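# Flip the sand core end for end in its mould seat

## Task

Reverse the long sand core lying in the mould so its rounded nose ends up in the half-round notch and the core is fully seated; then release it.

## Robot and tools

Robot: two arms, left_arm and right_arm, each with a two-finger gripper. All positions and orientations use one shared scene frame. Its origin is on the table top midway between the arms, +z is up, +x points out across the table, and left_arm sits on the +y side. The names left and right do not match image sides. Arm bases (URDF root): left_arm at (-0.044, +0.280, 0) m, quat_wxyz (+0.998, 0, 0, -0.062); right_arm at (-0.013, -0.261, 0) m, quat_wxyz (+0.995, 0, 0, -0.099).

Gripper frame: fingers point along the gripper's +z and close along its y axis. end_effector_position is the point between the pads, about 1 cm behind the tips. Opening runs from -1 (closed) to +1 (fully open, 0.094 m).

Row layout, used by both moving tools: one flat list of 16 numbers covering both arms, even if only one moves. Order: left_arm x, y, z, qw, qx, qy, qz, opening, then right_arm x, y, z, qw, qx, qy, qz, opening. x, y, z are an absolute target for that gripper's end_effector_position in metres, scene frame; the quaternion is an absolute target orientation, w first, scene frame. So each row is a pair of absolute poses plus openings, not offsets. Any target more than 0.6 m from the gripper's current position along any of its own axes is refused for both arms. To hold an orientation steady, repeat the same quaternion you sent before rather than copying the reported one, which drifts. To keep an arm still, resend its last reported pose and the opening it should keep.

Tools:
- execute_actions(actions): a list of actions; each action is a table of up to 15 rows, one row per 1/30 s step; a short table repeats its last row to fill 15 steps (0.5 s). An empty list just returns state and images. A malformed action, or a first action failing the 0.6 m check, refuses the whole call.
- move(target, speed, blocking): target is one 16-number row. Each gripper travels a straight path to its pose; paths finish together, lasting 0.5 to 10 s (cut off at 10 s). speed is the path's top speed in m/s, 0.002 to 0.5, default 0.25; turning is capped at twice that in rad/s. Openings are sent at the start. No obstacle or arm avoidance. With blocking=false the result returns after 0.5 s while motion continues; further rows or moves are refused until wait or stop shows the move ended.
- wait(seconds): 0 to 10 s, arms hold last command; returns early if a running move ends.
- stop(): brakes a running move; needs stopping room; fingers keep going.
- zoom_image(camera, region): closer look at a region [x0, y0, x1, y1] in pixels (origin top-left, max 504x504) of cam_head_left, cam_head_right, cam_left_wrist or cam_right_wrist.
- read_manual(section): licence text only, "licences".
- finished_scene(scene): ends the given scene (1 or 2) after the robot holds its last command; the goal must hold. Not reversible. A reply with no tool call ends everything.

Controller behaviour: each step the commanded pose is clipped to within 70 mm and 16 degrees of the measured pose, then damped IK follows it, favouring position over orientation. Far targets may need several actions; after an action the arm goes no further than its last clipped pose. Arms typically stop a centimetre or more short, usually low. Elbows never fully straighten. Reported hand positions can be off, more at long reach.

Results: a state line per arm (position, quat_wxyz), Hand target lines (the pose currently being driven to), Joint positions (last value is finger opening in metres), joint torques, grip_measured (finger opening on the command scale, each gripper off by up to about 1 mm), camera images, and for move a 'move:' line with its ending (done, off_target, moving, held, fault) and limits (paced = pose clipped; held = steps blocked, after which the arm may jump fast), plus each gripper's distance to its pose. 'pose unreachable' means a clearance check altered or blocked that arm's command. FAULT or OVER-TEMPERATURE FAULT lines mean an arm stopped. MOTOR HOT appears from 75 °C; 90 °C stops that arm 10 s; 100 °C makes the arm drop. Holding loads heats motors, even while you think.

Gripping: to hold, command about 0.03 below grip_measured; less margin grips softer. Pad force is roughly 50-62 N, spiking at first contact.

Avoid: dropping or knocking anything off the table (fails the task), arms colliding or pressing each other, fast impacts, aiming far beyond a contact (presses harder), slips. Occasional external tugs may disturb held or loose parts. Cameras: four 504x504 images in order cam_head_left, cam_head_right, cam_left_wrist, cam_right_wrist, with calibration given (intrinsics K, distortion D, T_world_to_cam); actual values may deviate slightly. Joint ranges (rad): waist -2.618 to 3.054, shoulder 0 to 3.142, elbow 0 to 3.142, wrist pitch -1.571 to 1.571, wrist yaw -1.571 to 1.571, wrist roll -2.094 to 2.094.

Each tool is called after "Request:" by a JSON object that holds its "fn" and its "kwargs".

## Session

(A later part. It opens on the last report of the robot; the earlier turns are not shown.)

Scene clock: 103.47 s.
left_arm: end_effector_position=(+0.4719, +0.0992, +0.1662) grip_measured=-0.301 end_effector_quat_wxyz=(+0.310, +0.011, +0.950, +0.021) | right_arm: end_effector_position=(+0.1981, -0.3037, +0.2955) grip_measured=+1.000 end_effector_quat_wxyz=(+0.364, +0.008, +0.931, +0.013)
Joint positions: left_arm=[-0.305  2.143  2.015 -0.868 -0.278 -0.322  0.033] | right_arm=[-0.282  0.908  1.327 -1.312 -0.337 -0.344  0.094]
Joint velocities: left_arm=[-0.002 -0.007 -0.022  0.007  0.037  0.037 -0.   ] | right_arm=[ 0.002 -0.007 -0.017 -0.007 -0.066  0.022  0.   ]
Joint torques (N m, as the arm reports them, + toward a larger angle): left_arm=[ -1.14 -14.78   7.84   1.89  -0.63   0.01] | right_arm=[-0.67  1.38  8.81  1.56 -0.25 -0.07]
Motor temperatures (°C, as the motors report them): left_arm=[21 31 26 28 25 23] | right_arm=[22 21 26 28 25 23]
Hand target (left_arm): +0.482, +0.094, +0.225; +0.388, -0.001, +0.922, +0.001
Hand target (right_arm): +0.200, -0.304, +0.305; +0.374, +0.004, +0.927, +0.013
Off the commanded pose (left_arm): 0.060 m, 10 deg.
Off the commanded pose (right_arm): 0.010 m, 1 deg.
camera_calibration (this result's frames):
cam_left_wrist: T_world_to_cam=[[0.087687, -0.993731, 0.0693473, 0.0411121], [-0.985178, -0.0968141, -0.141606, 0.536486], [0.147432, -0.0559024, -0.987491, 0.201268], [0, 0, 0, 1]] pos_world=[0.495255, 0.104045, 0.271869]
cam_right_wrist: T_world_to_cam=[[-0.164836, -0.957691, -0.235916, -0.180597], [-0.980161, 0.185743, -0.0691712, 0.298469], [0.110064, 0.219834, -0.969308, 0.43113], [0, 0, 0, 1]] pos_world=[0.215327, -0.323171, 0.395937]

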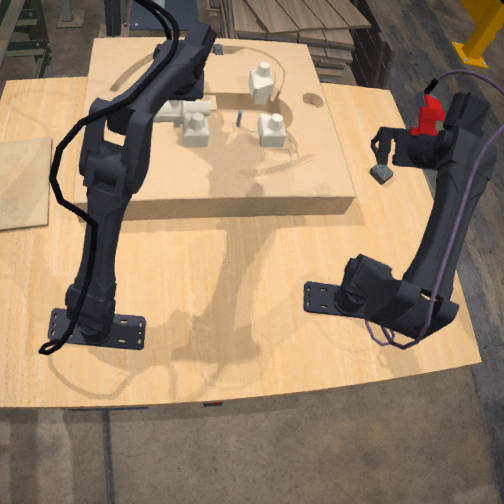

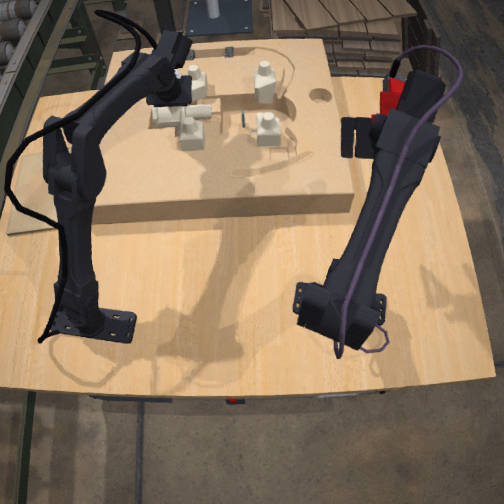

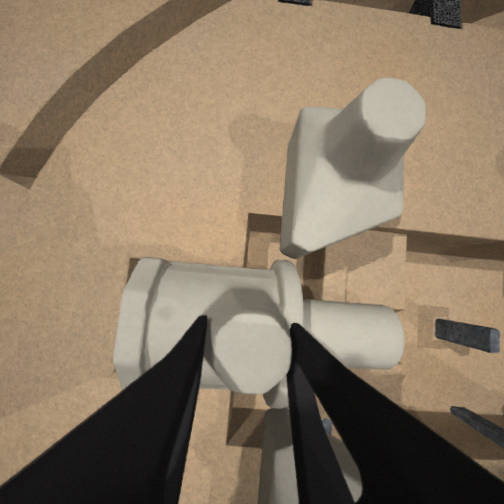

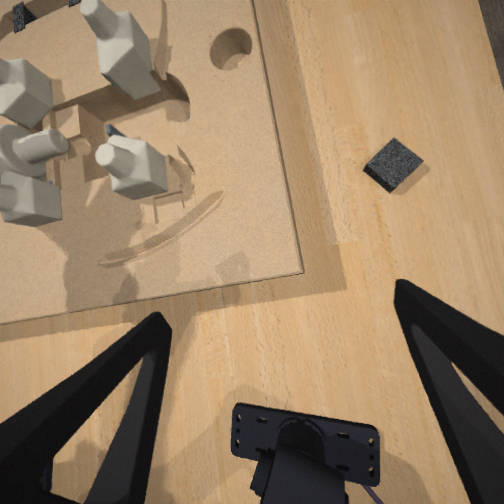

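Request:
{"fn": "execute_actions", "kwargs": {"actions": [[[0.489,0.098,0.234,0.39,0,0.9208,0,-0.45,0.2,-0.304,0.305,0.374,0.004,0.927,0.013,1]],[[0.489,0.102,0.234,0.39,0,0.9208,0,-0.45,0.2,-0.304,0.305,0.374,0.004,0.927,0.013,1]]]}}

Scene clock: 106.03 s.
left_arm: end_effector_position=(+0.4721, +0.0998, +0.1658) grip_measured=-0.301 end_effector_quat_wxyz=(+0.309, +0.012, +0.951, +0.019) | right_arm: end_effector_position=(+0.1981, -0.3037, +0.2955) grip_measured=+1.000 end_effector_quat_wxyz=(+0.364, +0.008, +0.931, +0.013)
Joint positions: left_arm=[-0.301  2.143  2.015 -0.869 -0.27  -0.318  0.033] | right_arm=[-0.282  0.908  1.327 -1.312 -0.337 -0.344  0.094]
Joint velocities: left_arm=[-0.017 -0.002  0.012 -0.022 -0.051 -0.007 -0.002] | right_arm=[-0.002 -0.007 -0.002 -0.007 -0.037  0.022  0.   ]
Joint torques (N m, as the arm reports them, + toward a larger angle): left_arm=[  0.54 -15.43   9.68   1.7   -0.55   0.18] | right_arm=[-0.9   1.37  8.7   1.55 -0.22 -0.1 ]
Motor temperatures (°C, as the motors report them): left_arm=[21 31 26 28 25 23] | right_arm=[22 21 26 28 25 23]
Hand target (left_arm): +0.483, +0.104, +0.234; +0.389, -0.001, +0.921, +0.002
Hand target (right_arm): +0.200, -0.304, +0.305; +0.374, +0.004, +0.927, +0.013
Off the commanded pose (left_arm): 0.070 m, 10 deg.
Off the commanded pose (right_arm): 0.010 m, 1 deg.
camera_calibration (this result's frames):
cam_left_wrist: T_world_to_cam=[[0.084331, -0.993818, 0.0722085, 0.0428266], [-0.985936, -0.093716, -0.138373, 0.536212], [0.144284, -0.0595239, -0.987744, 0.202821], [0, 0, 0, 1]] pos_world=[0.495795, 0.104886, 0.27144]
cam_right_wrist: T_world_to_cam=[[-0.164836, -0.957691, -0.235916, -0.180597], [-0.980161, 0.185743, -0.0691712, 0.298469], [0.110064, 0.219834, -0.969308, 0.43113], [0, 0, 0, 1]] pos_world=[0.215327, -0.323171, 0.395937]

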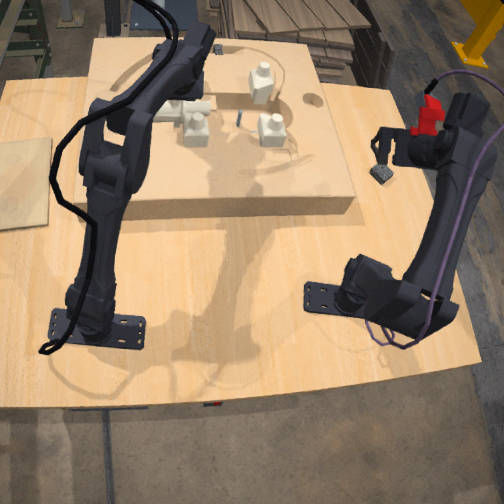

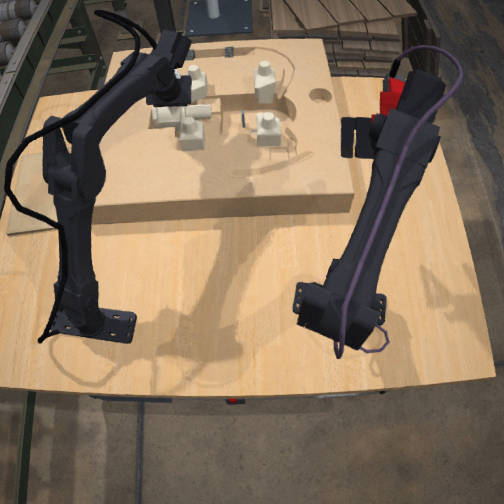

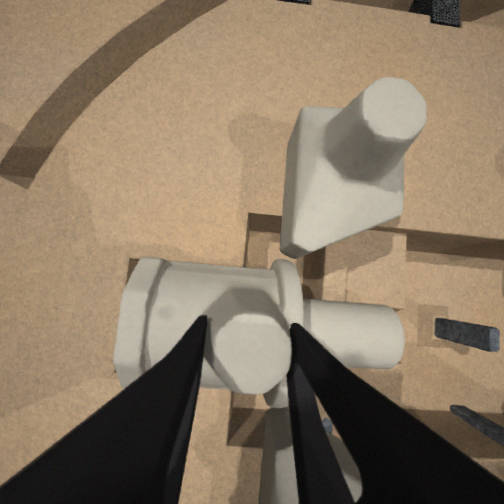

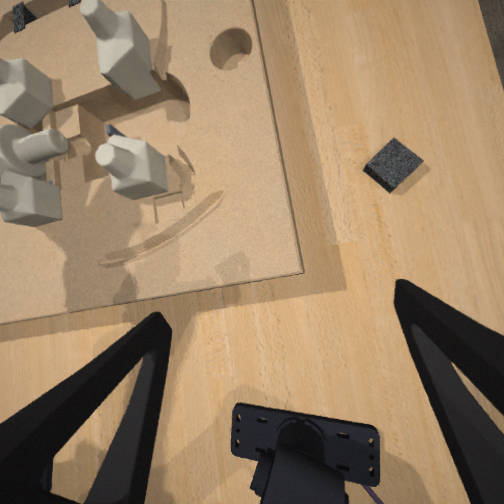

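Request:
{"fn": "execute_actions", "kwargs": {"actions": [[[0.486,0.108,0.230,0.39,0,0.9208,0,-0.45,0.2,-0.304,0.305,0.374,0.004,0.927,0.013,1]],[[0.486,0.111,0.230,0.39,0,0.9208,0,-0.45,0.2,-0.304,0.305,0.374,0.004,0.927,0.013,1]]]}}

Scene clock: 107.20 s.
left_arm: end_effector_position=(+0.4693, +0.1066, +0.1666) grip_measured=-0.301 end_effector_quat_wxyz=(+0.308, +0.016, +0.951, +0.016) | right_arm: end_effector_position=(+0.1981, -0.3037, +0.2955) grip_measured=+1.000 end_effector_quat_wxyz=(+0.364, +0.008, +0.931, +0.013)
Joint positions: left_arm=[-0.287  2.113  1.972 -0.849 -0.256 -0.301  0.033] | right_arm=[-0.282  0.908  1.327 -1.312 -0.337 -0.344  0.094]
Joint velocities: left_arm=[-0.002 -0.007 -0.002  0.007 -0.007 -0.022 -0.   ] | right_arm=[-0.012  0.002 -0.002 -0.095 -0.007 -0.066  0.   ]
Joint torques (N m, as the arm reports them, + toward a larger angle): left_arm=[  0.76 -15.28   8.19   1.8   -0.56   0.13] | right_arm=[-0.96  1.3   8.78  1.55 -0.27 -0.08]
Motor temperatures (°C, as the motors report them): left_arm=[21 31 26 28 25 23] | right_arm=[22 21 26 28 25 23]
Hand target (left_arm): +0.480, +0.113, +0.231; +0.389, -0.001, +0.921, +0.002
Hand target (right_arm): +0.200, -0.304, +0.305; +0.374, +0.004, +0.927, +0.013
Off the commanded pose (left_arm): 0.066 m, 10 deg.
Off the commanded pose (right_arm): 0.010 m, 1 deg.
camera_calibration (this result's frames):
cam_left_wrist: T_world_to_cam=[[0.0761943, -0.994224, 0.0755795, 0.0530914], [-0.986708, -0.0860955, -0.137825, 0.533642], [0.143536, -0.0640733, -0.987569, 0.205168], [0, 0, 0, 1]] pos_world=[0.493054, 0.111875, 0.272154]
cam_right_wrist: T_world_to_cam=[[-0.164836, -0.957691, -0.235916, -0.180597], [-0.980161, 0.185743, -0.0691712, 0.298469], [0.110064, 0.219834, -0.969308, 0.43113], [0, 0, 0, 1]] pos_world=[0.215327, -0.323171, 0.395937]

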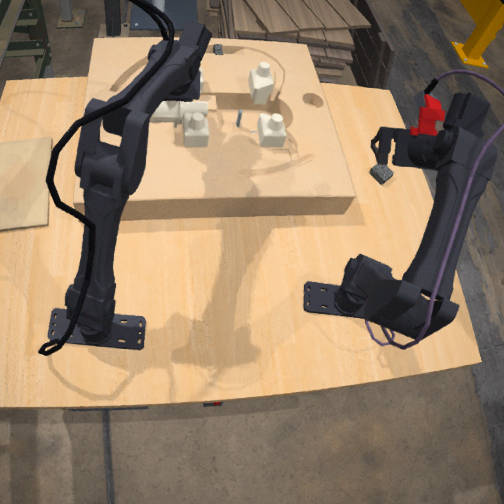

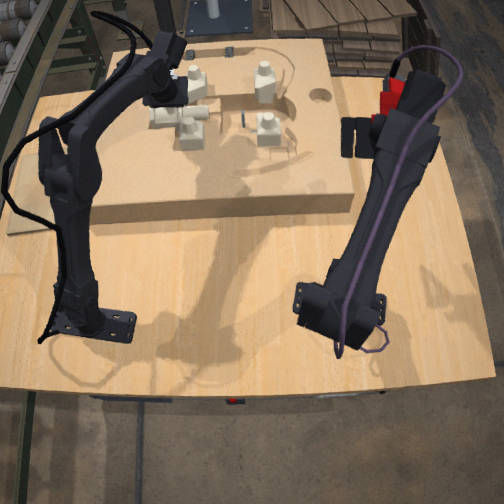

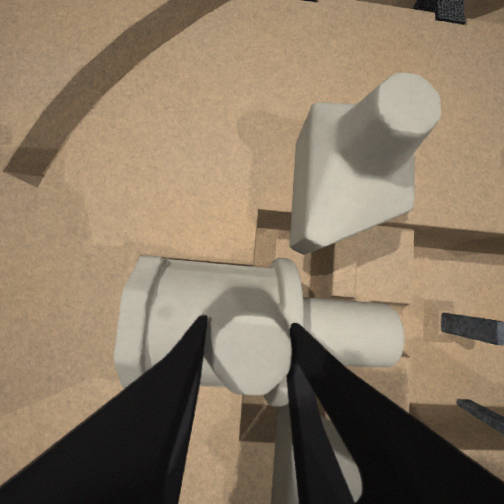

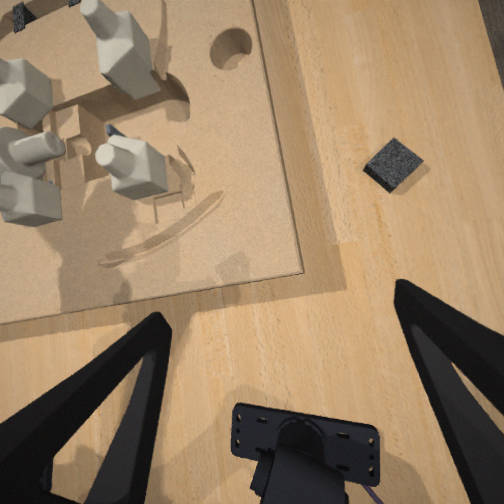

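Request:
{"fn": "execute_actions", "kwargs": {"actions": [[[0.488,0.106,0.224,0.39,0,0.9208,0,-0.45,0.2,-0.304,0.305,0.374,0.004,0.927,0.013,1]],[[0.488,0.106,0.218,0.39,0,0.9208,0,-0.45,0.2,-0.304,0.305,0.374,0.004,0.927,0.013,1]]]}}

Scene clock: 108.43 s.
left_arm: end_effector_position=(+0.4703, +0.1067, +0.1650) grip_measured=-0.301 end_effector_quat_wxyz=(+0.313, +0.015, +0.950, +0.015) | right_arm: end_effector_position=(+0.1981, -0.3037, +0.2955) grip_measured=+1.000 end_effector_quat_wxyz=(+0.364, +0.008, +0.931, +0.013)
Joint positions: left_arm=[-0.287  2.108  1.952 -0.826 -0.257 -0.301  0.033] | right_arm=[-0.282  0.908  1.327 -1.312 -0.337 -0.344  0.094]
Joint velocities: left_arm=[-0.017 -0.007 -0.002 -0.037 -0.081  0.037  0.   ] | right_arm=[-0.002  0.007 -0.002 -0.037 -0.022 -0.007  0.   ]
Joint torques (N m, as the arm reports them, + toward a larger angle): left_arm=[  0.07 -14.14   7.59   1.94  -0.6    0.02] | right_arm=[-0.72  1.19  8.77  1.54 -0.29 -0.09]
Motor temperatures (°C, as the motors report them): left_arm=[21 32 26 28 25 23] | right_arm=[22 21 26 28 25 23]
Hand target (left_arm): +0.483, +0.108, +0.219; +0.388, -0.001, +0.922, +0.002
Hand target (right_arm): +0.200, -0.304, +0.305; +0.374, +0.004, +0.927, +0.013
Off the commanded pose (left_arm): 0.056 m, 10 deg.
Off the commanded pose (right_arm): 0.010 m, 1 deg.
camera_calibration (this result's frames):
cam_left_wrist: T_world_to_cam=[[0.0766206, -0.993987, 0.0782257, 0.0525933], [-0.985327, -0.0874864, -0.146551, 0.535412], [0.152513, -0.0658491, -0.986105, 0.199249], [0, 0, 0, 1]] pos_world=[0.493138, 0.112239, 0.270831]
cam_right_wrist: T_world_to_cam=[[-0.164836, -0.957691, -0.235916, -0.180597], [-0.980161, 0.185743, -0.0691712, 0.298469], [0.110064, 0.219834, -0.969308, 0.43113], [0, 0, 0, 1]] pos_world=[0.215327, -0.323171, 0.395937]

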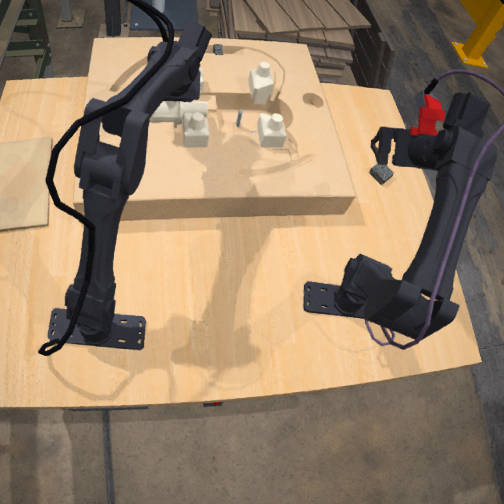

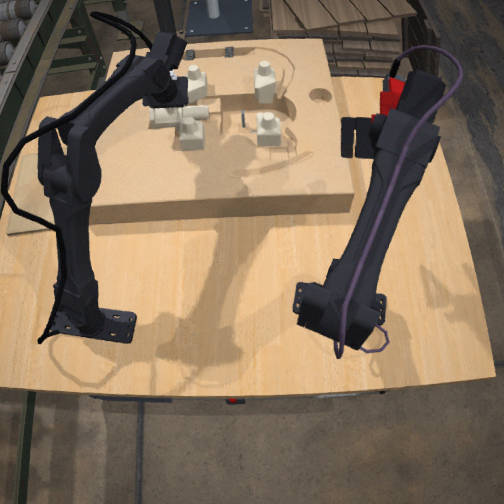

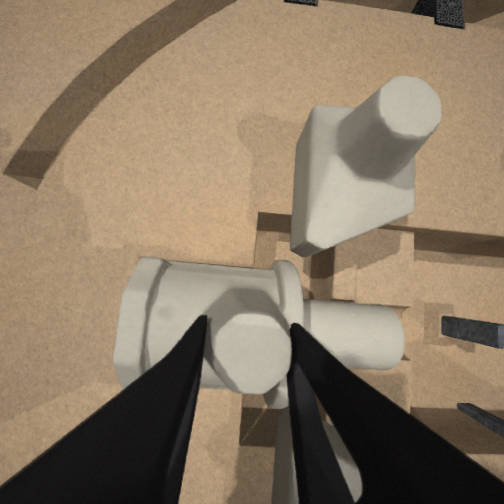

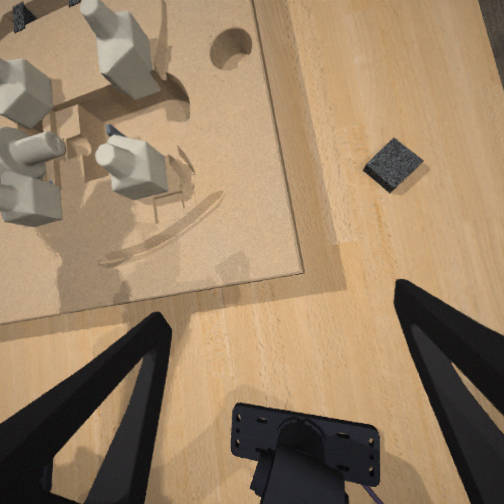

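Request:
{"fn": "execute_actions", "kwargs": {"actions": [[[0.484,0.106,0.205,0.37,0,0.929,0,-0.45,0.25,-0.28,0.30,0.45,-0.1,0.87,0.12,1]],[[0.480,0.106,0.195,0.35,0,0.937,0,-0.45,0.30,-0.25,0.28,0.52,-0.2,0.80,0.2,1]],[[0.478,0.106,0.19,0.34,0,0.940,0,-0.45,0.35,-0.22,0.26,0.58,-0.28,0.70,0.29,1]],[[0.478,0.106,0.19,0.34,0,0.940,0,-0.45,0.40,-0.19,0.24,0.612,-0.354,0.612,0.354,1]],[[0.478,0.106,0.19,0.34,0,0.940,0,-0.45,0.43,-0.175,0.23,0.612,-0.354,0.612,0.354,1]],[[0.478,0.106,0.19,0.34,0,0.940,0,-0.45,0.43,-0.175,0.23,0.612,-0.354,0.612,0.354,1]]]}}

Scene clock: 112.70 s.
left_arm: end_effector_position=(+0.4690, +0.1071, +0.1638) grip_measured=-0.301 end_effector_quat_wxyz=(+0.309, +0.012, +0.951, +0.012) | right_arm: end_effector_position=(+0.4279, -0.1742, +0.2285) grip_measured=+1.000 end_effector_quat_wxyz=(+0.607, -0.355, +0.614, +0.358)
Joint positions: left_arm=[-0.285  2.108  1.952 -0.833 -0.25  -0.309  0.033] | right_arm=[ 0.005  1.808  0.96   0.827 -1.251 -0.011  0.094]
Joint velocities: left_arm=[-0.002 -0.002  0.017 -0.037 -0.066  0.051 -0.001] | right_arm=[ 0.007  0.007 -0.007  0.066  0.022  0.066  0.   ]
Joint torques (N m, as the arm reports them, + toward a larger angle): left_arm=[  0.24 -11.24   9.6    1.35  -0.21  -0.12] | right_arm=[ 0.12 -9.22  6.97  1.76  0.05  0.08]
Motor temperatures (°C, as the motors report them): left_arm=[21 31 26 28 25 23] | right_arm=[22 22 26 28 25 23]
Hand target (left_arm): +0.477, +0.107, +0.190; +0.340, +0.000, +0.940, +0.000
Hand target (right_arm): +0.430, -0.175, +0.230; +0.612, -0.354, +0.612, +0.354
Off the commanded pose (left_arm): 0.028 m, 4 deg.
Off the commanded pose (right_arm): 0.003 m, 1 deg.
camera_calibration (this result's frames):
cam_left_wrist: T_world_to_cam=[[0.0816515, -0.993026, 0.085042, 0.0495186], [-0.98615, -0.0928554, -0.13743, 0.533472], [0.144368, -0.0726428, -0.986854, 0.20296], [0, 0, 0, 1]] pos_world=[0.492739, 0.113453, 0.269395]
cam_right_wrist: T_world_to_cam=[[0.859158, -0.436611, -0.266869, -0.374851], [-0.463925, -0.44455, -0.766256, 0.32362], [0.215919, 0.782142, -0.584493, 0.277198], [0, 0, 0, 1]] pos_world=[0.412339, -0.236607, 0.30996]

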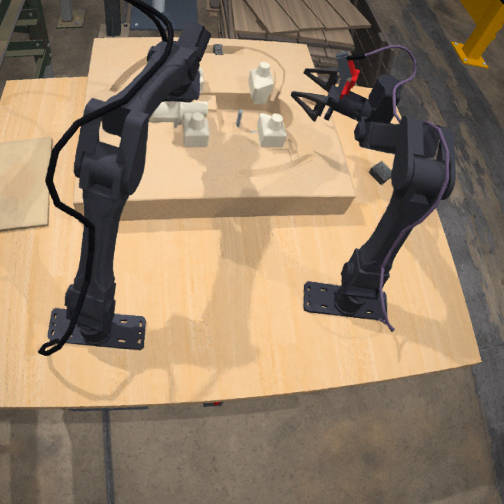

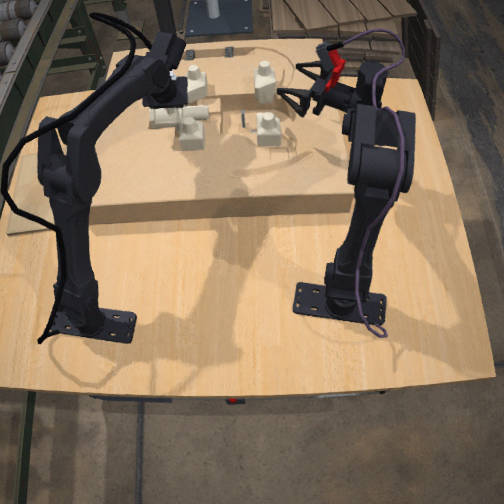

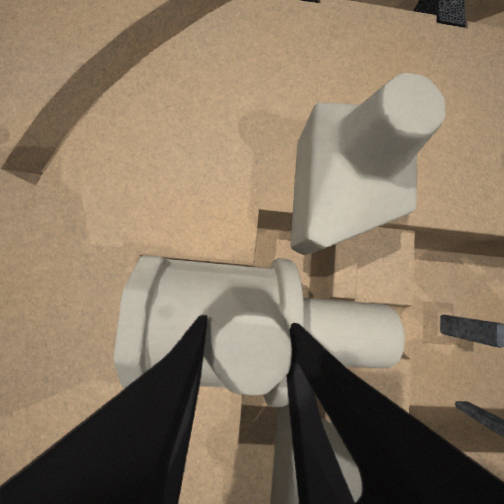

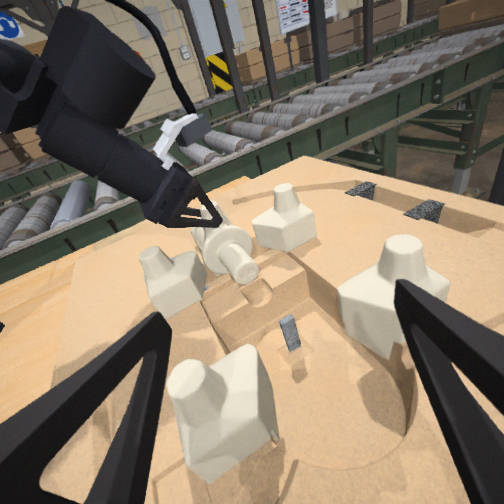

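Request:
{"fn": "zoom_image", "kwargs": {"camera": "cam_right_wrist", "region": [130, 170, 340, 350]}}

Region (130, 170, 340, 350) of cam_right_wrist's 504x504 image, scaled by 2.400, with more detail than that image has; it fills the top 432 rows of this view, and the rest is white.

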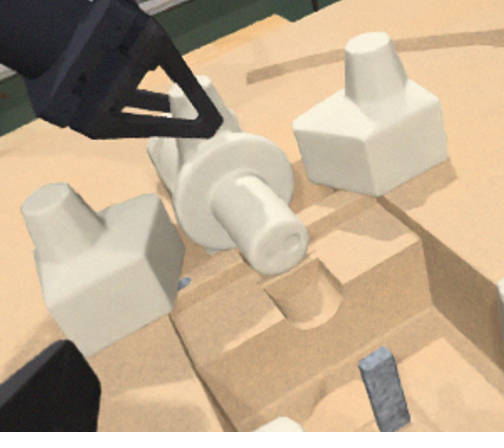

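Request:
{"fn": "execute_actions", "kwargs": {"actions": [[[0.484,0.104,0.215,0.37,0,0.929,0,-0.45,0.43,-0.175,0.23,0.612,-0.354,0.612,0.354,1]],[[0.487,0.100,0.232,0.39,0,0.9208,0,-0.45,0.43,-0.175,0.23,0.612,-0.354,0.612,0.354,1]],[[0.487,0.092,0.236,0.39,0,0.9208,0,-0.45,0.43,-0.175,0.23,0.612,-0.354,0.612,0.354,1]],[[0.487,0.084,0.236,0.39,0,0.9208,0,-0.45,0.43,-0.175,0.23,0.612,-0.354,0.612,0.354,1]]]}}

Scene clock: 121.00 s.
left_arm: end_effector_position=(+0.4661, +0.0944, +0.1774) grip_measured=-0.301 end_effector_quat_wxyz=(+0.313, +0.016, +0.949, +0.023) | right_arm: end_effector_position=(+0.4279, -0.1742, +0.2292) grip_measured=+1.000 end_effector_quat_wxyz=(+0.608, -0.355, +0.614, +0.358)
Joint positions: left_arm=[-0.321  2.13   2.038 -0.902 -0.29  -0.323  0.033] | right_arm=[ 0.005  1.808  0.96   0.832 -1.251 -0.007  0.094]
Joint velocities: left_arm=[ 0.002  0.002 -0.022  0.007 -0.066 -0.066  0.   ] | right_arm=[-0.012  0.007 -0.002 -0.066  0.037 -0.022  0.   ]
Joint torques (N m, as the arm reports them, + toward a larger angle): left_arm=[ -1.19 -12.74  12.53   1.66  -0.59  -0.08] | right_arm=[ 0.11 -9.43  6.77  1.78  0.07  0.11]
Motor temperatures (°C, as the motors report them): left_arm=[21 31 26 28 25 23] | right_arm=[22 23 26 29 25 23]
Hand target (left_arm): +0.480, +0.087, +0.237; +0.389, -0.001, +0.921, -0.000
Hand target (right_arm): +0.430, -0.175, +0.230; +0.612, -0.354, +0.612, +0.354
Off the commanded pose (left_arm): 0.063 m, 10 deg.
Off the commanded pose (right_arm): 0.002 m, 1 deg.
camera_calibration (this result's frames):
cam_left_wrist: T_world_to_cam=[[0.0785231, -0.994988, 0.0619113, 0.0417245], [-0.985157, -0.0869563, -0.148, 0.532163], [0.152642, -0.0493709, -0.987048, 0.209847], [0, 0, 0, 1]] pos_world=[0.488956, 0.0981506, 0.283305]
cam_right_wrist: T_world_to_cam=[[0.859559, -0.436385, -0.265944, -0.37504], [-0.462751, -0.443835, -0.76738, 0.323985], [0.216838, 0.782674, -0.58344, 0.277022], [0, 0, 0, 1]] pos_world=[0.412224, -0.236684, 0.310506]

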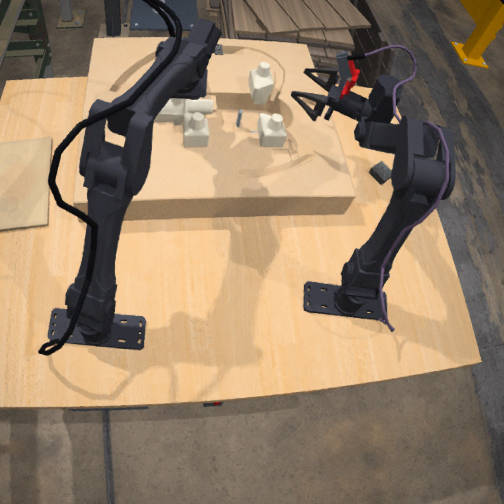

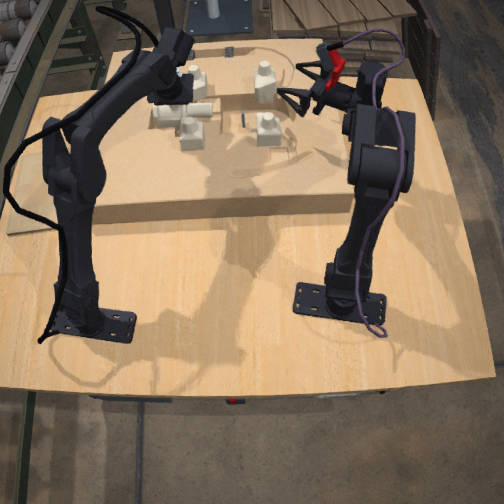

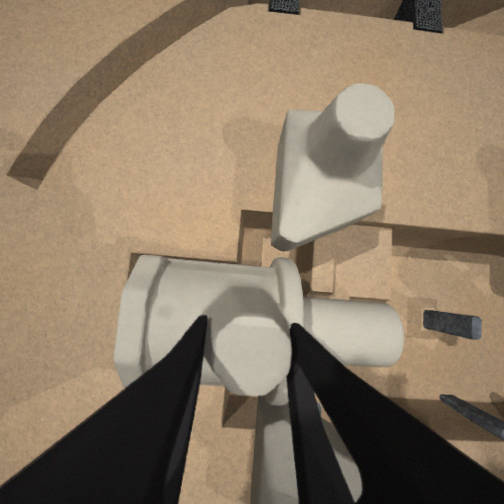

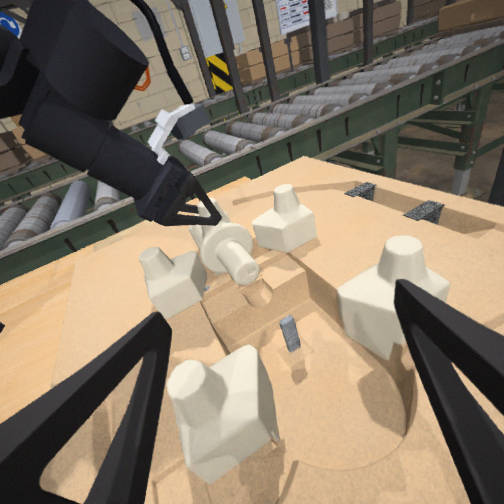

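Request:
{"fn": "execute_actions", "kwargs": {"actions": [[[0.492,0.080,0.236,0.39,0,0.9208,0,-0.45,0.43,-0.175,0.23,0.612,-0.354,0.612,0.354,1]],[[0.493,0.074,0.236,0.39,0,0.9208,0,-0.45,0.43,-0.175,0.23,0.612,-0.354,0.612,0.354,1]]]}}

Scene clock: 122.20 s.
left_arm: end_effector_position=(+0.4689, +0.0828, +0.1755) grip_measured=-0.301 end_effector_quat_wxyz=(+0.307, +0.019, +0.951, +0.022) | right_arm: end_effector_position=(+0.4279, -0.1742, +0.2292) grip_measured=+1.000 end_effector_quat_wxyz=(+0.608, -0.355, +0.614, +0.358)
Joint positions: left_arm=[-0.339  2.18   2.117 -0.946 -0.292 -0.336  0.033] | right_arm=[ 0.005  1.808  0.96   0.832 -1.251 -0.007  0.094]
Joint velocities: left_arm=[-0.012  0.002  0.002  0.037 -0.022  0.022  0.   ] | right_arm=[ 0.007 -0.002  0.012 -0.066 -0.066  0.037  0.   ]
Joint torques (N m, as the arm reports them, + toward a larger angle): left_arm=[ -0.77 -13.04  12.57   1.73  -0.66  -0.06] | right_arm=[ 0.09 -9.22  7.1   1.78  0.08  0.07]
Motor temperatures (°C, as the motors report them): left_arm=[21 31 27 28 25 23] | right_arm=[22 23 26 29 25 23]
Hand target (left_arm): +0.485, +0.077, +0.238; +0.389, -0.001, +0.921, -0.000
Hand target (right_arm): +0.430, -0.175, +0.230; +0.612, -0.354, +0.612, +0.354
Off the commanded pose (left_arm): 0.066 m, 11 deg.
Off the commanded pose (right_arm): 0.002 m, 1 deg.
camera_calibration (this result's frames):
cam_left_wrist: T_world_to_cam=[[0.0734653, -0.995479, 0.0601987, 0.0328468], [-0.987416, -0.081081, -0.135777, 0.532056], [0.140044, -0.0494663, -0.988909, 0.213178], [0, 0, 0, 1]] pos_world=[0.493093, 0.086383, 0.281077]
cam_right_wrist: T_world_to_cam=[[0.859559, -0.436385, -0.265944, -0.37504], [-0.462751, -0.443835, -0.76738, 0.323985], [0.216838, 0.782674, -0.58344, 0.277022], [0, 0, 0, 1]] pos_world=[0.412224, -0.236684, 0.310506]

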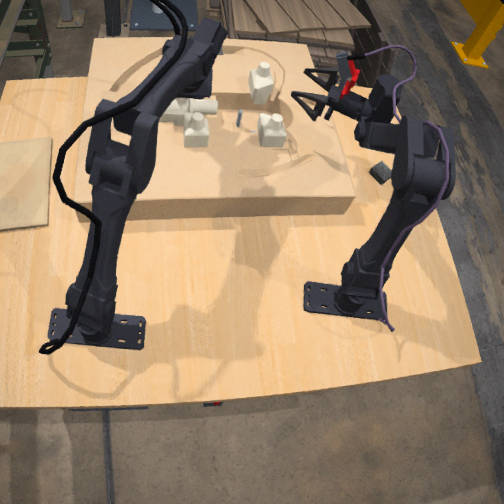

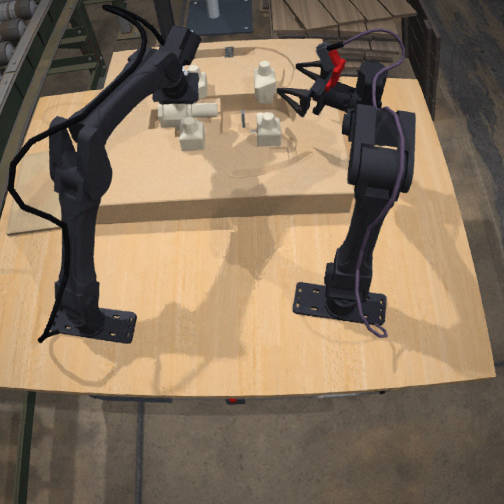

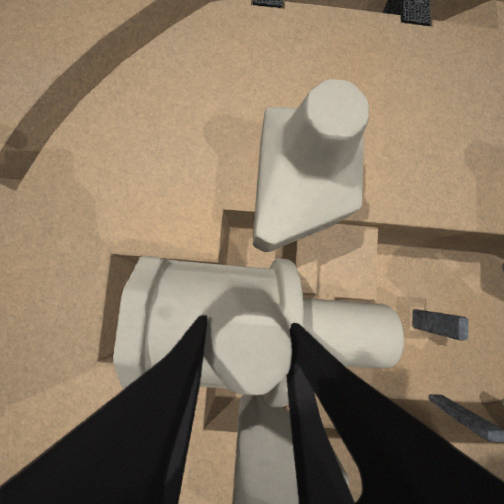

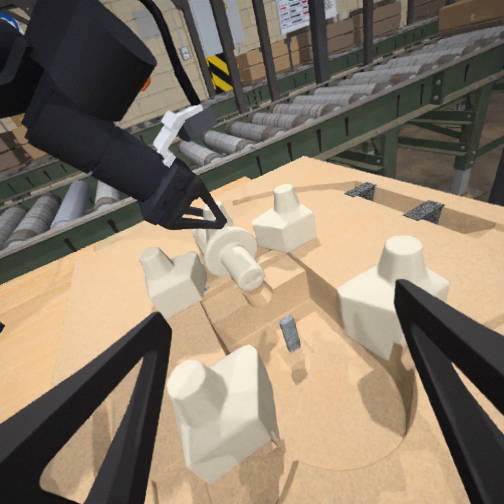

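Request:
{"fn": "execute_actions", "kwargs": {"actions": [[[0.494,0.069,0.234,0.39,0,0.9208,0,-0.45,0.43,-0.175,0.23,0.612,-0.354,0.612,0.354,1]],[[0.494,0.068,0.230,0.39,0,0.9208,0,-0.45,0.43,-0.175,0.23,0.612,-0.354,0.612,0.354,1]]]}}

Scene clock: 123.63 s.
left_arm: end_effector_position=(+0.4695, +0.0781, +0.1728) grip_measured=-0.301 end_effector_quat_wxyz=(+0.306, +0.019, +0.952, +0.023) | right_arm: end_effector_position=(+0.4279, -0.1742, +0.2292) grip_measured=+1.000 end_effector_quat_wxyz=(+0.608, -0.355, +0.614, +0.358)
Joint positions: left_arm=[-0.347  2.196  2.133 -0.952 -0.296 -0.346  0.033] | right_arm=[ 0.005  1.808  0.96   0.832 -1.251 -0.007  0.094]
Joint velocities: left_arm=[-0.002 -0.002  0.012  0.037  0.022 -0.066  0.001] | right_arm=[ 0.002  0.002  0.002 -0.007  0.066 -0.022  0.   ]
Joint torques (N m, as the arm reports them, + toward a larger angle): left_arm=[ -0.93 -13.19  11.55   1.86  -0.7   -0.06] | right_arm=[-0.03 -9.4   7.06  1.81  0.07  0.09]
Motor temperatures (°C, as the motors report them): left_arm=[21 31 27 28 25 23] | right_arm=[22 23 26 29 25 23]
Hand target (left_arm): +0.487, +0.071, +0.232; +0.389, -0.001, +0.921, +0.000
Hand target (right_arm): +0.430, -0.175, +0.230; +0.612, -0.354, +0.612, +0.354
Off the commanded pose (left_arm): 0.063 m, 11 deg.
Off the commanded pose (right_arm): 0.002 m, 1 deg.
camera_calibration (this result's frames):
cam_left_wrist: T_world_to_cam=[[0.0751818, -0.995353, 0.0601668, 0.0275085], [-0.987628, -0.0826536, -0.133261, 0.531715], [0.137615, -0.0494036, -0.989253, 0.211437], [0, 0, 0, 1]] pos_world=[0.493972, 0.0817746, 0.278367]
cam_right_wrist: T_world_to_cam=[[0.859559, -0.436385, -0.265944, -0.37504], [-0.462751, -0.443835, -0.76738, 0.323985], [0.216838, 0.782674, -0.58344, 0.277022], [0, 0, 0, 1]] pos_world=[0.412224, -0.236684, 0.310506]

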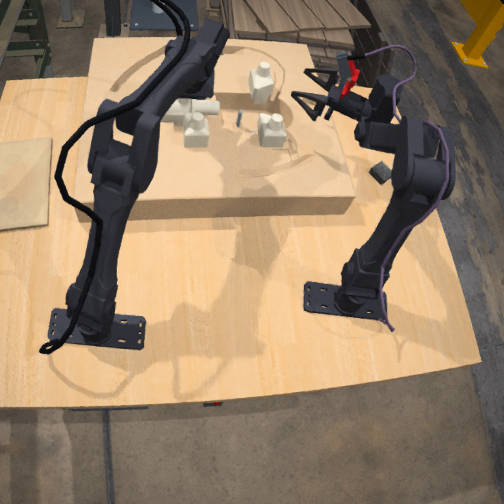

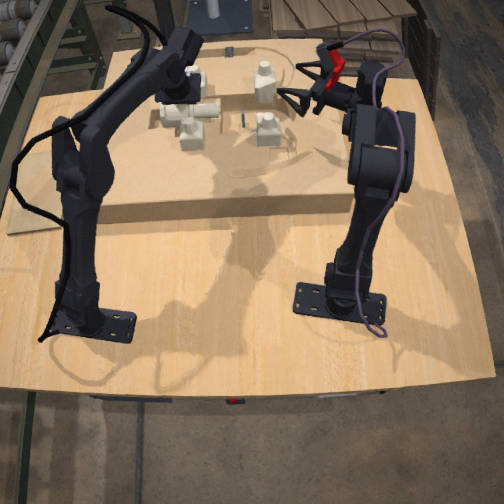

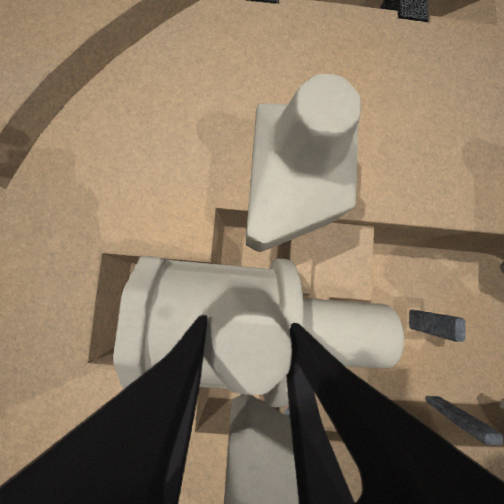

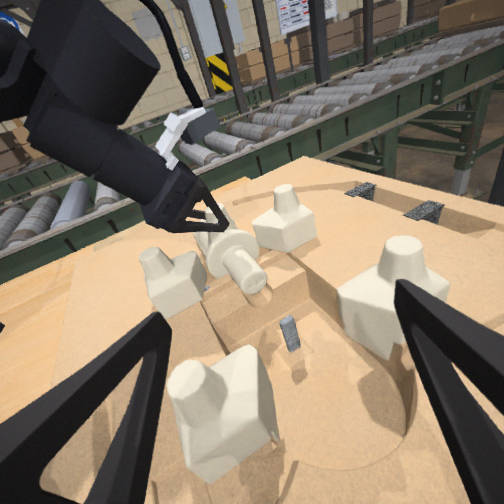

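Request:
{"fn": "execute_actions", "kwargs": {"actions": [[[0.494,0.071,0.224,0.39,0,0.9208,0,-0.45,0.43,-0.175,0.23,0.612,-0.354,0.612,0.354,1]],[[0.494,0.071,0.218,0.39,0,0.9208,0,-0.45,0.43,-0.175,0.23,0.612,-0.354,0.612,0.354,1]]]}}

Scene clock: 124.87 s.
left_arm: end_effector_position=(+0.4716, +0.0771, +0.1664) grip_measured=-0.301 end_effector_quat_wxyz=(+0.308, +0.018, +0.951, +0.021) | right_arm: end_effector_position=(+0.4279, -0.1742, +0.2292) grip_measured=+1.000 end_effector_quat_wxyz=(+0.608, -0.355, +0.614, +0.358)
Joint positions: left_arm=[-0.347  2.196  2.104 -0.918 -0.296 -0.347  0.033] | right_arm=[ 0.005  1.808  0.96   0.832 -1.251 -0.007  0.094]
Joint velocities: left_arm=[-0.012 -0.002 -0.002 -0.007 -0.022 -0.051 -0.   ] | right_arm=[-0.017 -0.017 -0.007 -0.051 -0.007 -0.037  0.   ]
Joint torques (N m, as the arm reports them, + toward a larger angle): left_arm=[ -0.44 -13.84   8.28   2.    -0.65  -0.04] | right_arm=[ 0.23 -9.36  7.06  1.77  0.09  0.08]
Motor temperatures (°C, as the motors report them): left_arm=[21 31 27 28 25 23] | right_arm=[22 23 26 29 25 23]
Hand target (left_arm): +0.488, +0.073, +0.220; +0.388, -0.001, +0.922, +0.001
Hand target (right_arm): +0.430, -0.175, +0.230; +0.612, -0.354, +0.612, +0.354
Off the commanded pose (left_arm): 0.057 m, 11 deg.
Off the commanded pose (right_arm): 0.002 m, 1 deg.
camera_calibration (this result's frames):
cam_left_wrist: T_world_to_cam=[[0.075502, -0.995129, 0.0633802, 0.0260197], [-0.986929, -0.0836529, -0.137746, 0.533259], [0.142377, -0.0521516, -0.988438, 0.202569], [0, 0, 0, 1]] pos_world=[0.495483, 0.0810659, 0.272032]
cam_right_wrist: T_world_to_cam=[[0.859559, -0.436385, -0.265944, -0.37504], [-0.462751, -0.443835, -0.76738, 0.323985], [0.216838, 0.782674, -0.58344, 0.277022], [0, 0, 0, 1]] pos_world=[0.412224, -0.236684, 0.310506]

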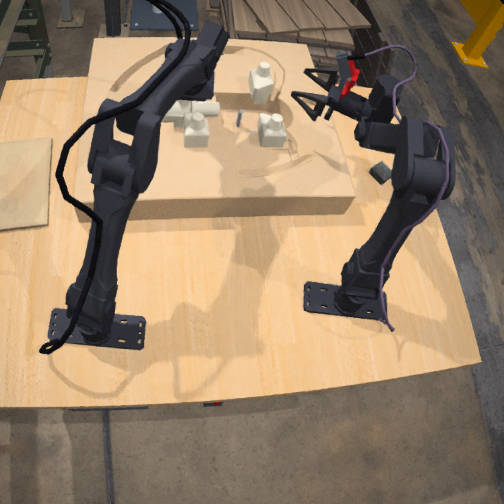

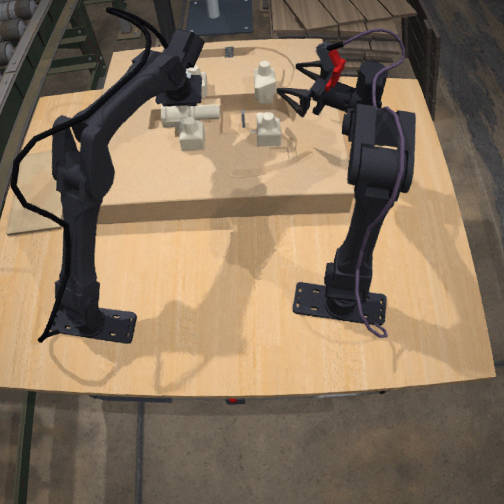

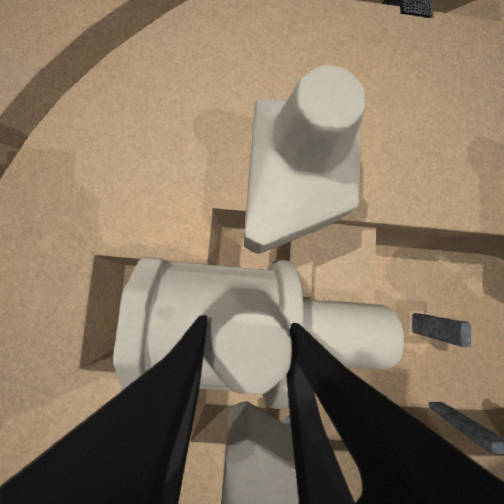

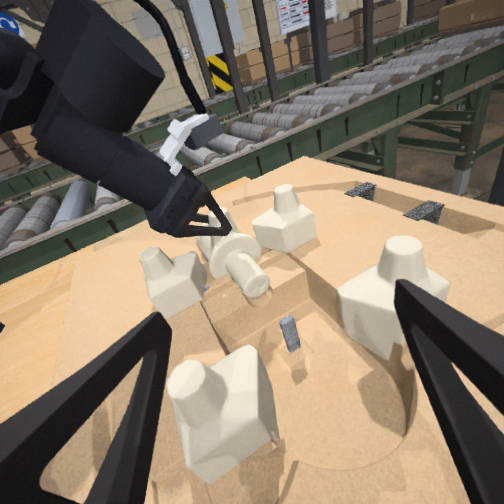

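Request:
{"fn": "zoom_image", "kwargs": {"camera": "cam_left_wrist", "region": [60, 200, 320, 450]}}

Request:
{"fn": "zoom_image", "kwargs": {"camera": "cam_right_wrist", "region": [140, 180, 330, 340]}}

Region (60, 200, 320, 450) of cam_left_wrist's 504x504 image, scaled by 1.938, with more detail than that image has; it fills the top 485 rows of this view, and the rest is white.

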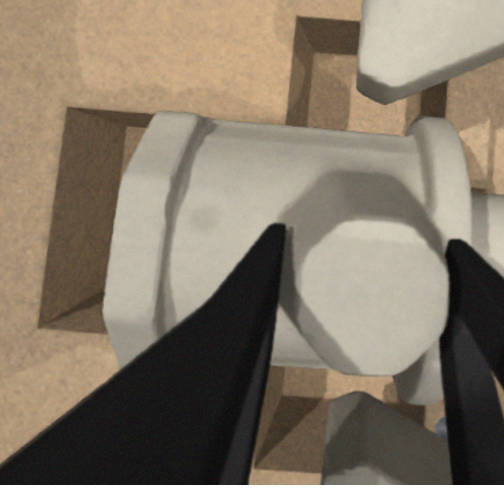

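Region (140, 180, 330, 340) of cam_right_wrist's 504x504 image, scaled by 2.653, with more detail than that image has; it fills the top 424 rows of this view, and the rest is white.

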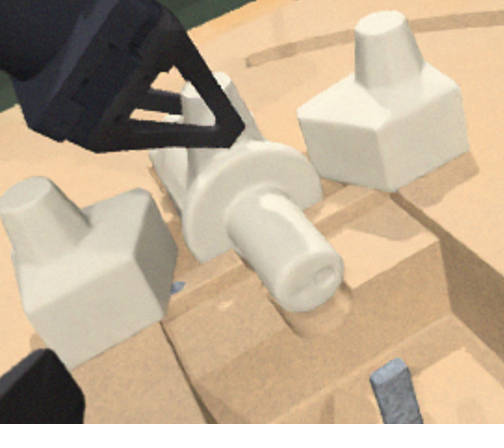

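Request:
{"fn": "zoom_image", "kwargs": {"camera": "cam_head_right", "region": [140, 70, 240, 160]}}

Request:
{"fn": "zoom_image", "kwargs": {"camera": "cam_head_left", "region": [140, 70, 240, 160]}}

Region (140, 70, 240, 160) of cam_head_right's 504x504 image, scaled by 5.040, with more detail than that image has; it fills the top 454 rows of this view, and the rest is white.

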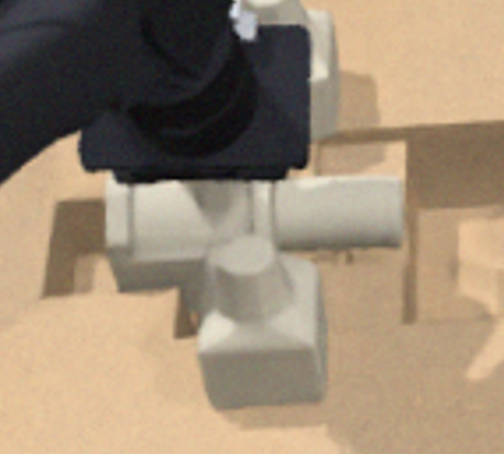

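Region (140, 70, 240, 160) of cam_head_left's 504x504 image, scaled by 5.040, with more detail than that image has; it fills the top 454 rows of this view, and the rest is white.

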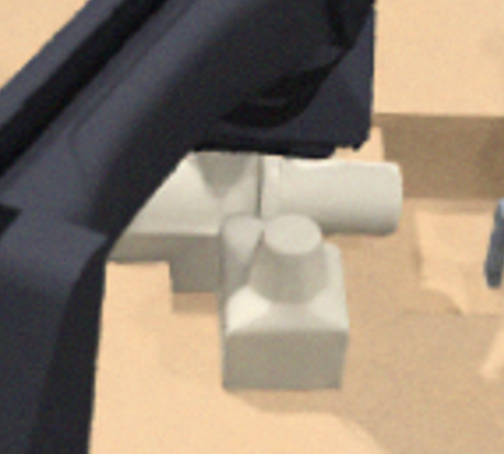

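Request:
{"fn": "execute_actions", "kwargs": {"actions": [[[0.492,0.064,0.226,0.39,0,0.9208,0,-0.45,0.43,-0.175,0.23,0.612,-0.354,0.612,0.354,1]],[[0.492,0.061,0.226,0.39,0,0.9208,0,-0.45,0.43,-0.175,0.23,0.612,-0.354,0.612,0.354,1]]]}}

Scene clock: 128.17 s.
left_arm: end_effector_position=(+0.4695, +0.0748, +0.1667) grip_measured=-0.301 end_effector_quat_wxyz=(+0.309, +0.017, +0.950, +0.027) | right_arm: end_effector_position=(+0.4279, -0.1742, +0.2292) grip_measured=+1.000 end_effector_quat_wxyz=(+0.608, -0.355, +0.614, +0.358)
Joint positions: left_arm=[-0.358  2.196  2.104 -0.922 -0.314 -0.355  0.033] | right_arm=[ 0.005  1.808  0.96   0.832 -1.251 -0.007  0.094]
Joint velocities: left_arm=[-0.007 -0.007 -0.007 -0.022 -0.037 -0.081 -0.001] | right_arm=[-0.017  0.007  0.012  0.051 -0.022 -0.037  0.   ]
Joint torques (N m, as the arm reports them, + toward a larger angle): left_arm=[ -1.32 -13.12  12.57   1.72  -0.61  -0.1 ] | right_arm=[ 0.07 -9.15  6.89  1.78  0.09  0.09]
Motor temperatures (°C, as the motors report them): left_arm=[21 32 27 28 25 23] | right_arm=[22 24 26 30 25 23]
Hand target (left_arm): +0.485, +0.064, +0.228; +0.389, -0.001, +0.921, -0.000
Hand target (right_arm): +0.430, -0.175, +0.230; +0.612, -0.354, +0.612, +0.354
Off the commanded pose (left_arm): 0.065 m, 11 deg.
Off the commanded pose (right_arm): 0.002 m, 1 deg.
camera_calibration (this result's frames):
cam_left_wrist: T_world_to_cam=[[0.0808137, -0.995296, 0.0534325, 0.0229841], [-0.985958, -0.0876852, -0.14212, 0.531627], [0.146137, -0.0411969, -0.988406, 0.200428], [0, 0, 0, 1]] pos_world=[0.493015, 0.0777489, 0.272431]
cam_right_wrist: T_world_to_cam=[[0.859559, -0.436385, -0.265944, -0.37504], [-0.462751, -0.443835, -0.76738, 0.323985], [0.216838, 0.782674, -0.58344, 0.277022], [0, 0, 0, 1]] pos_world=[0.412224, -0.236684, 0.310506]

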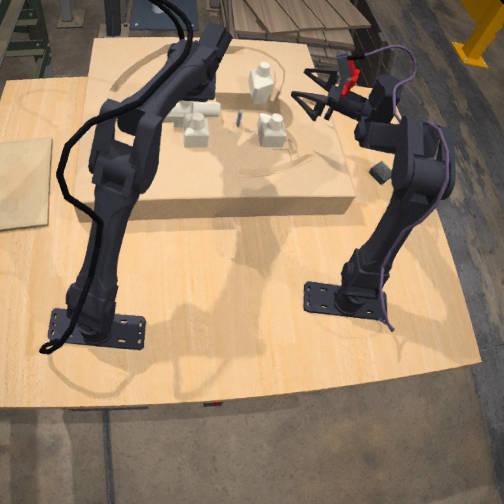

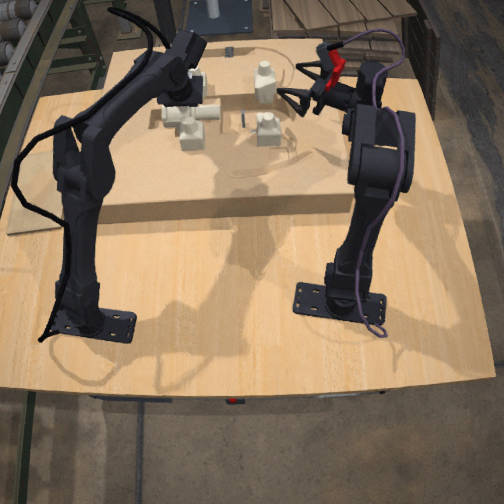

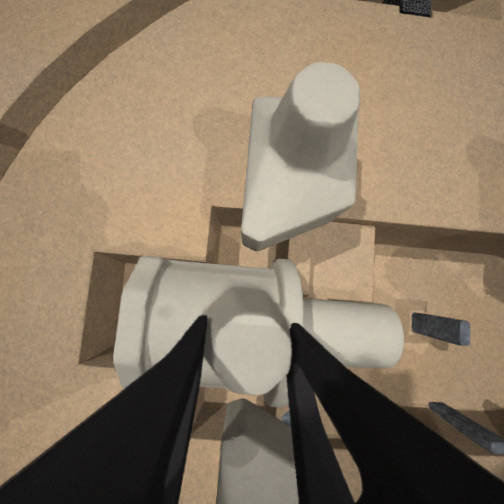

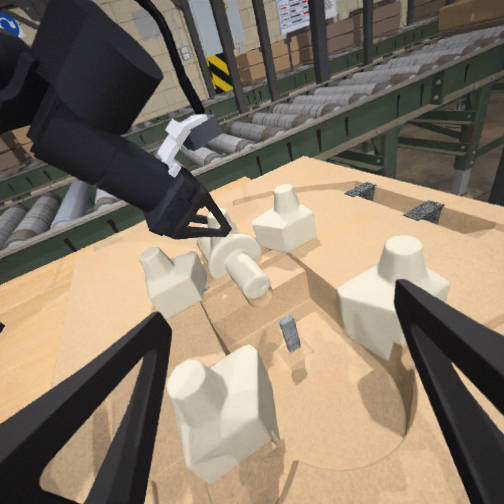

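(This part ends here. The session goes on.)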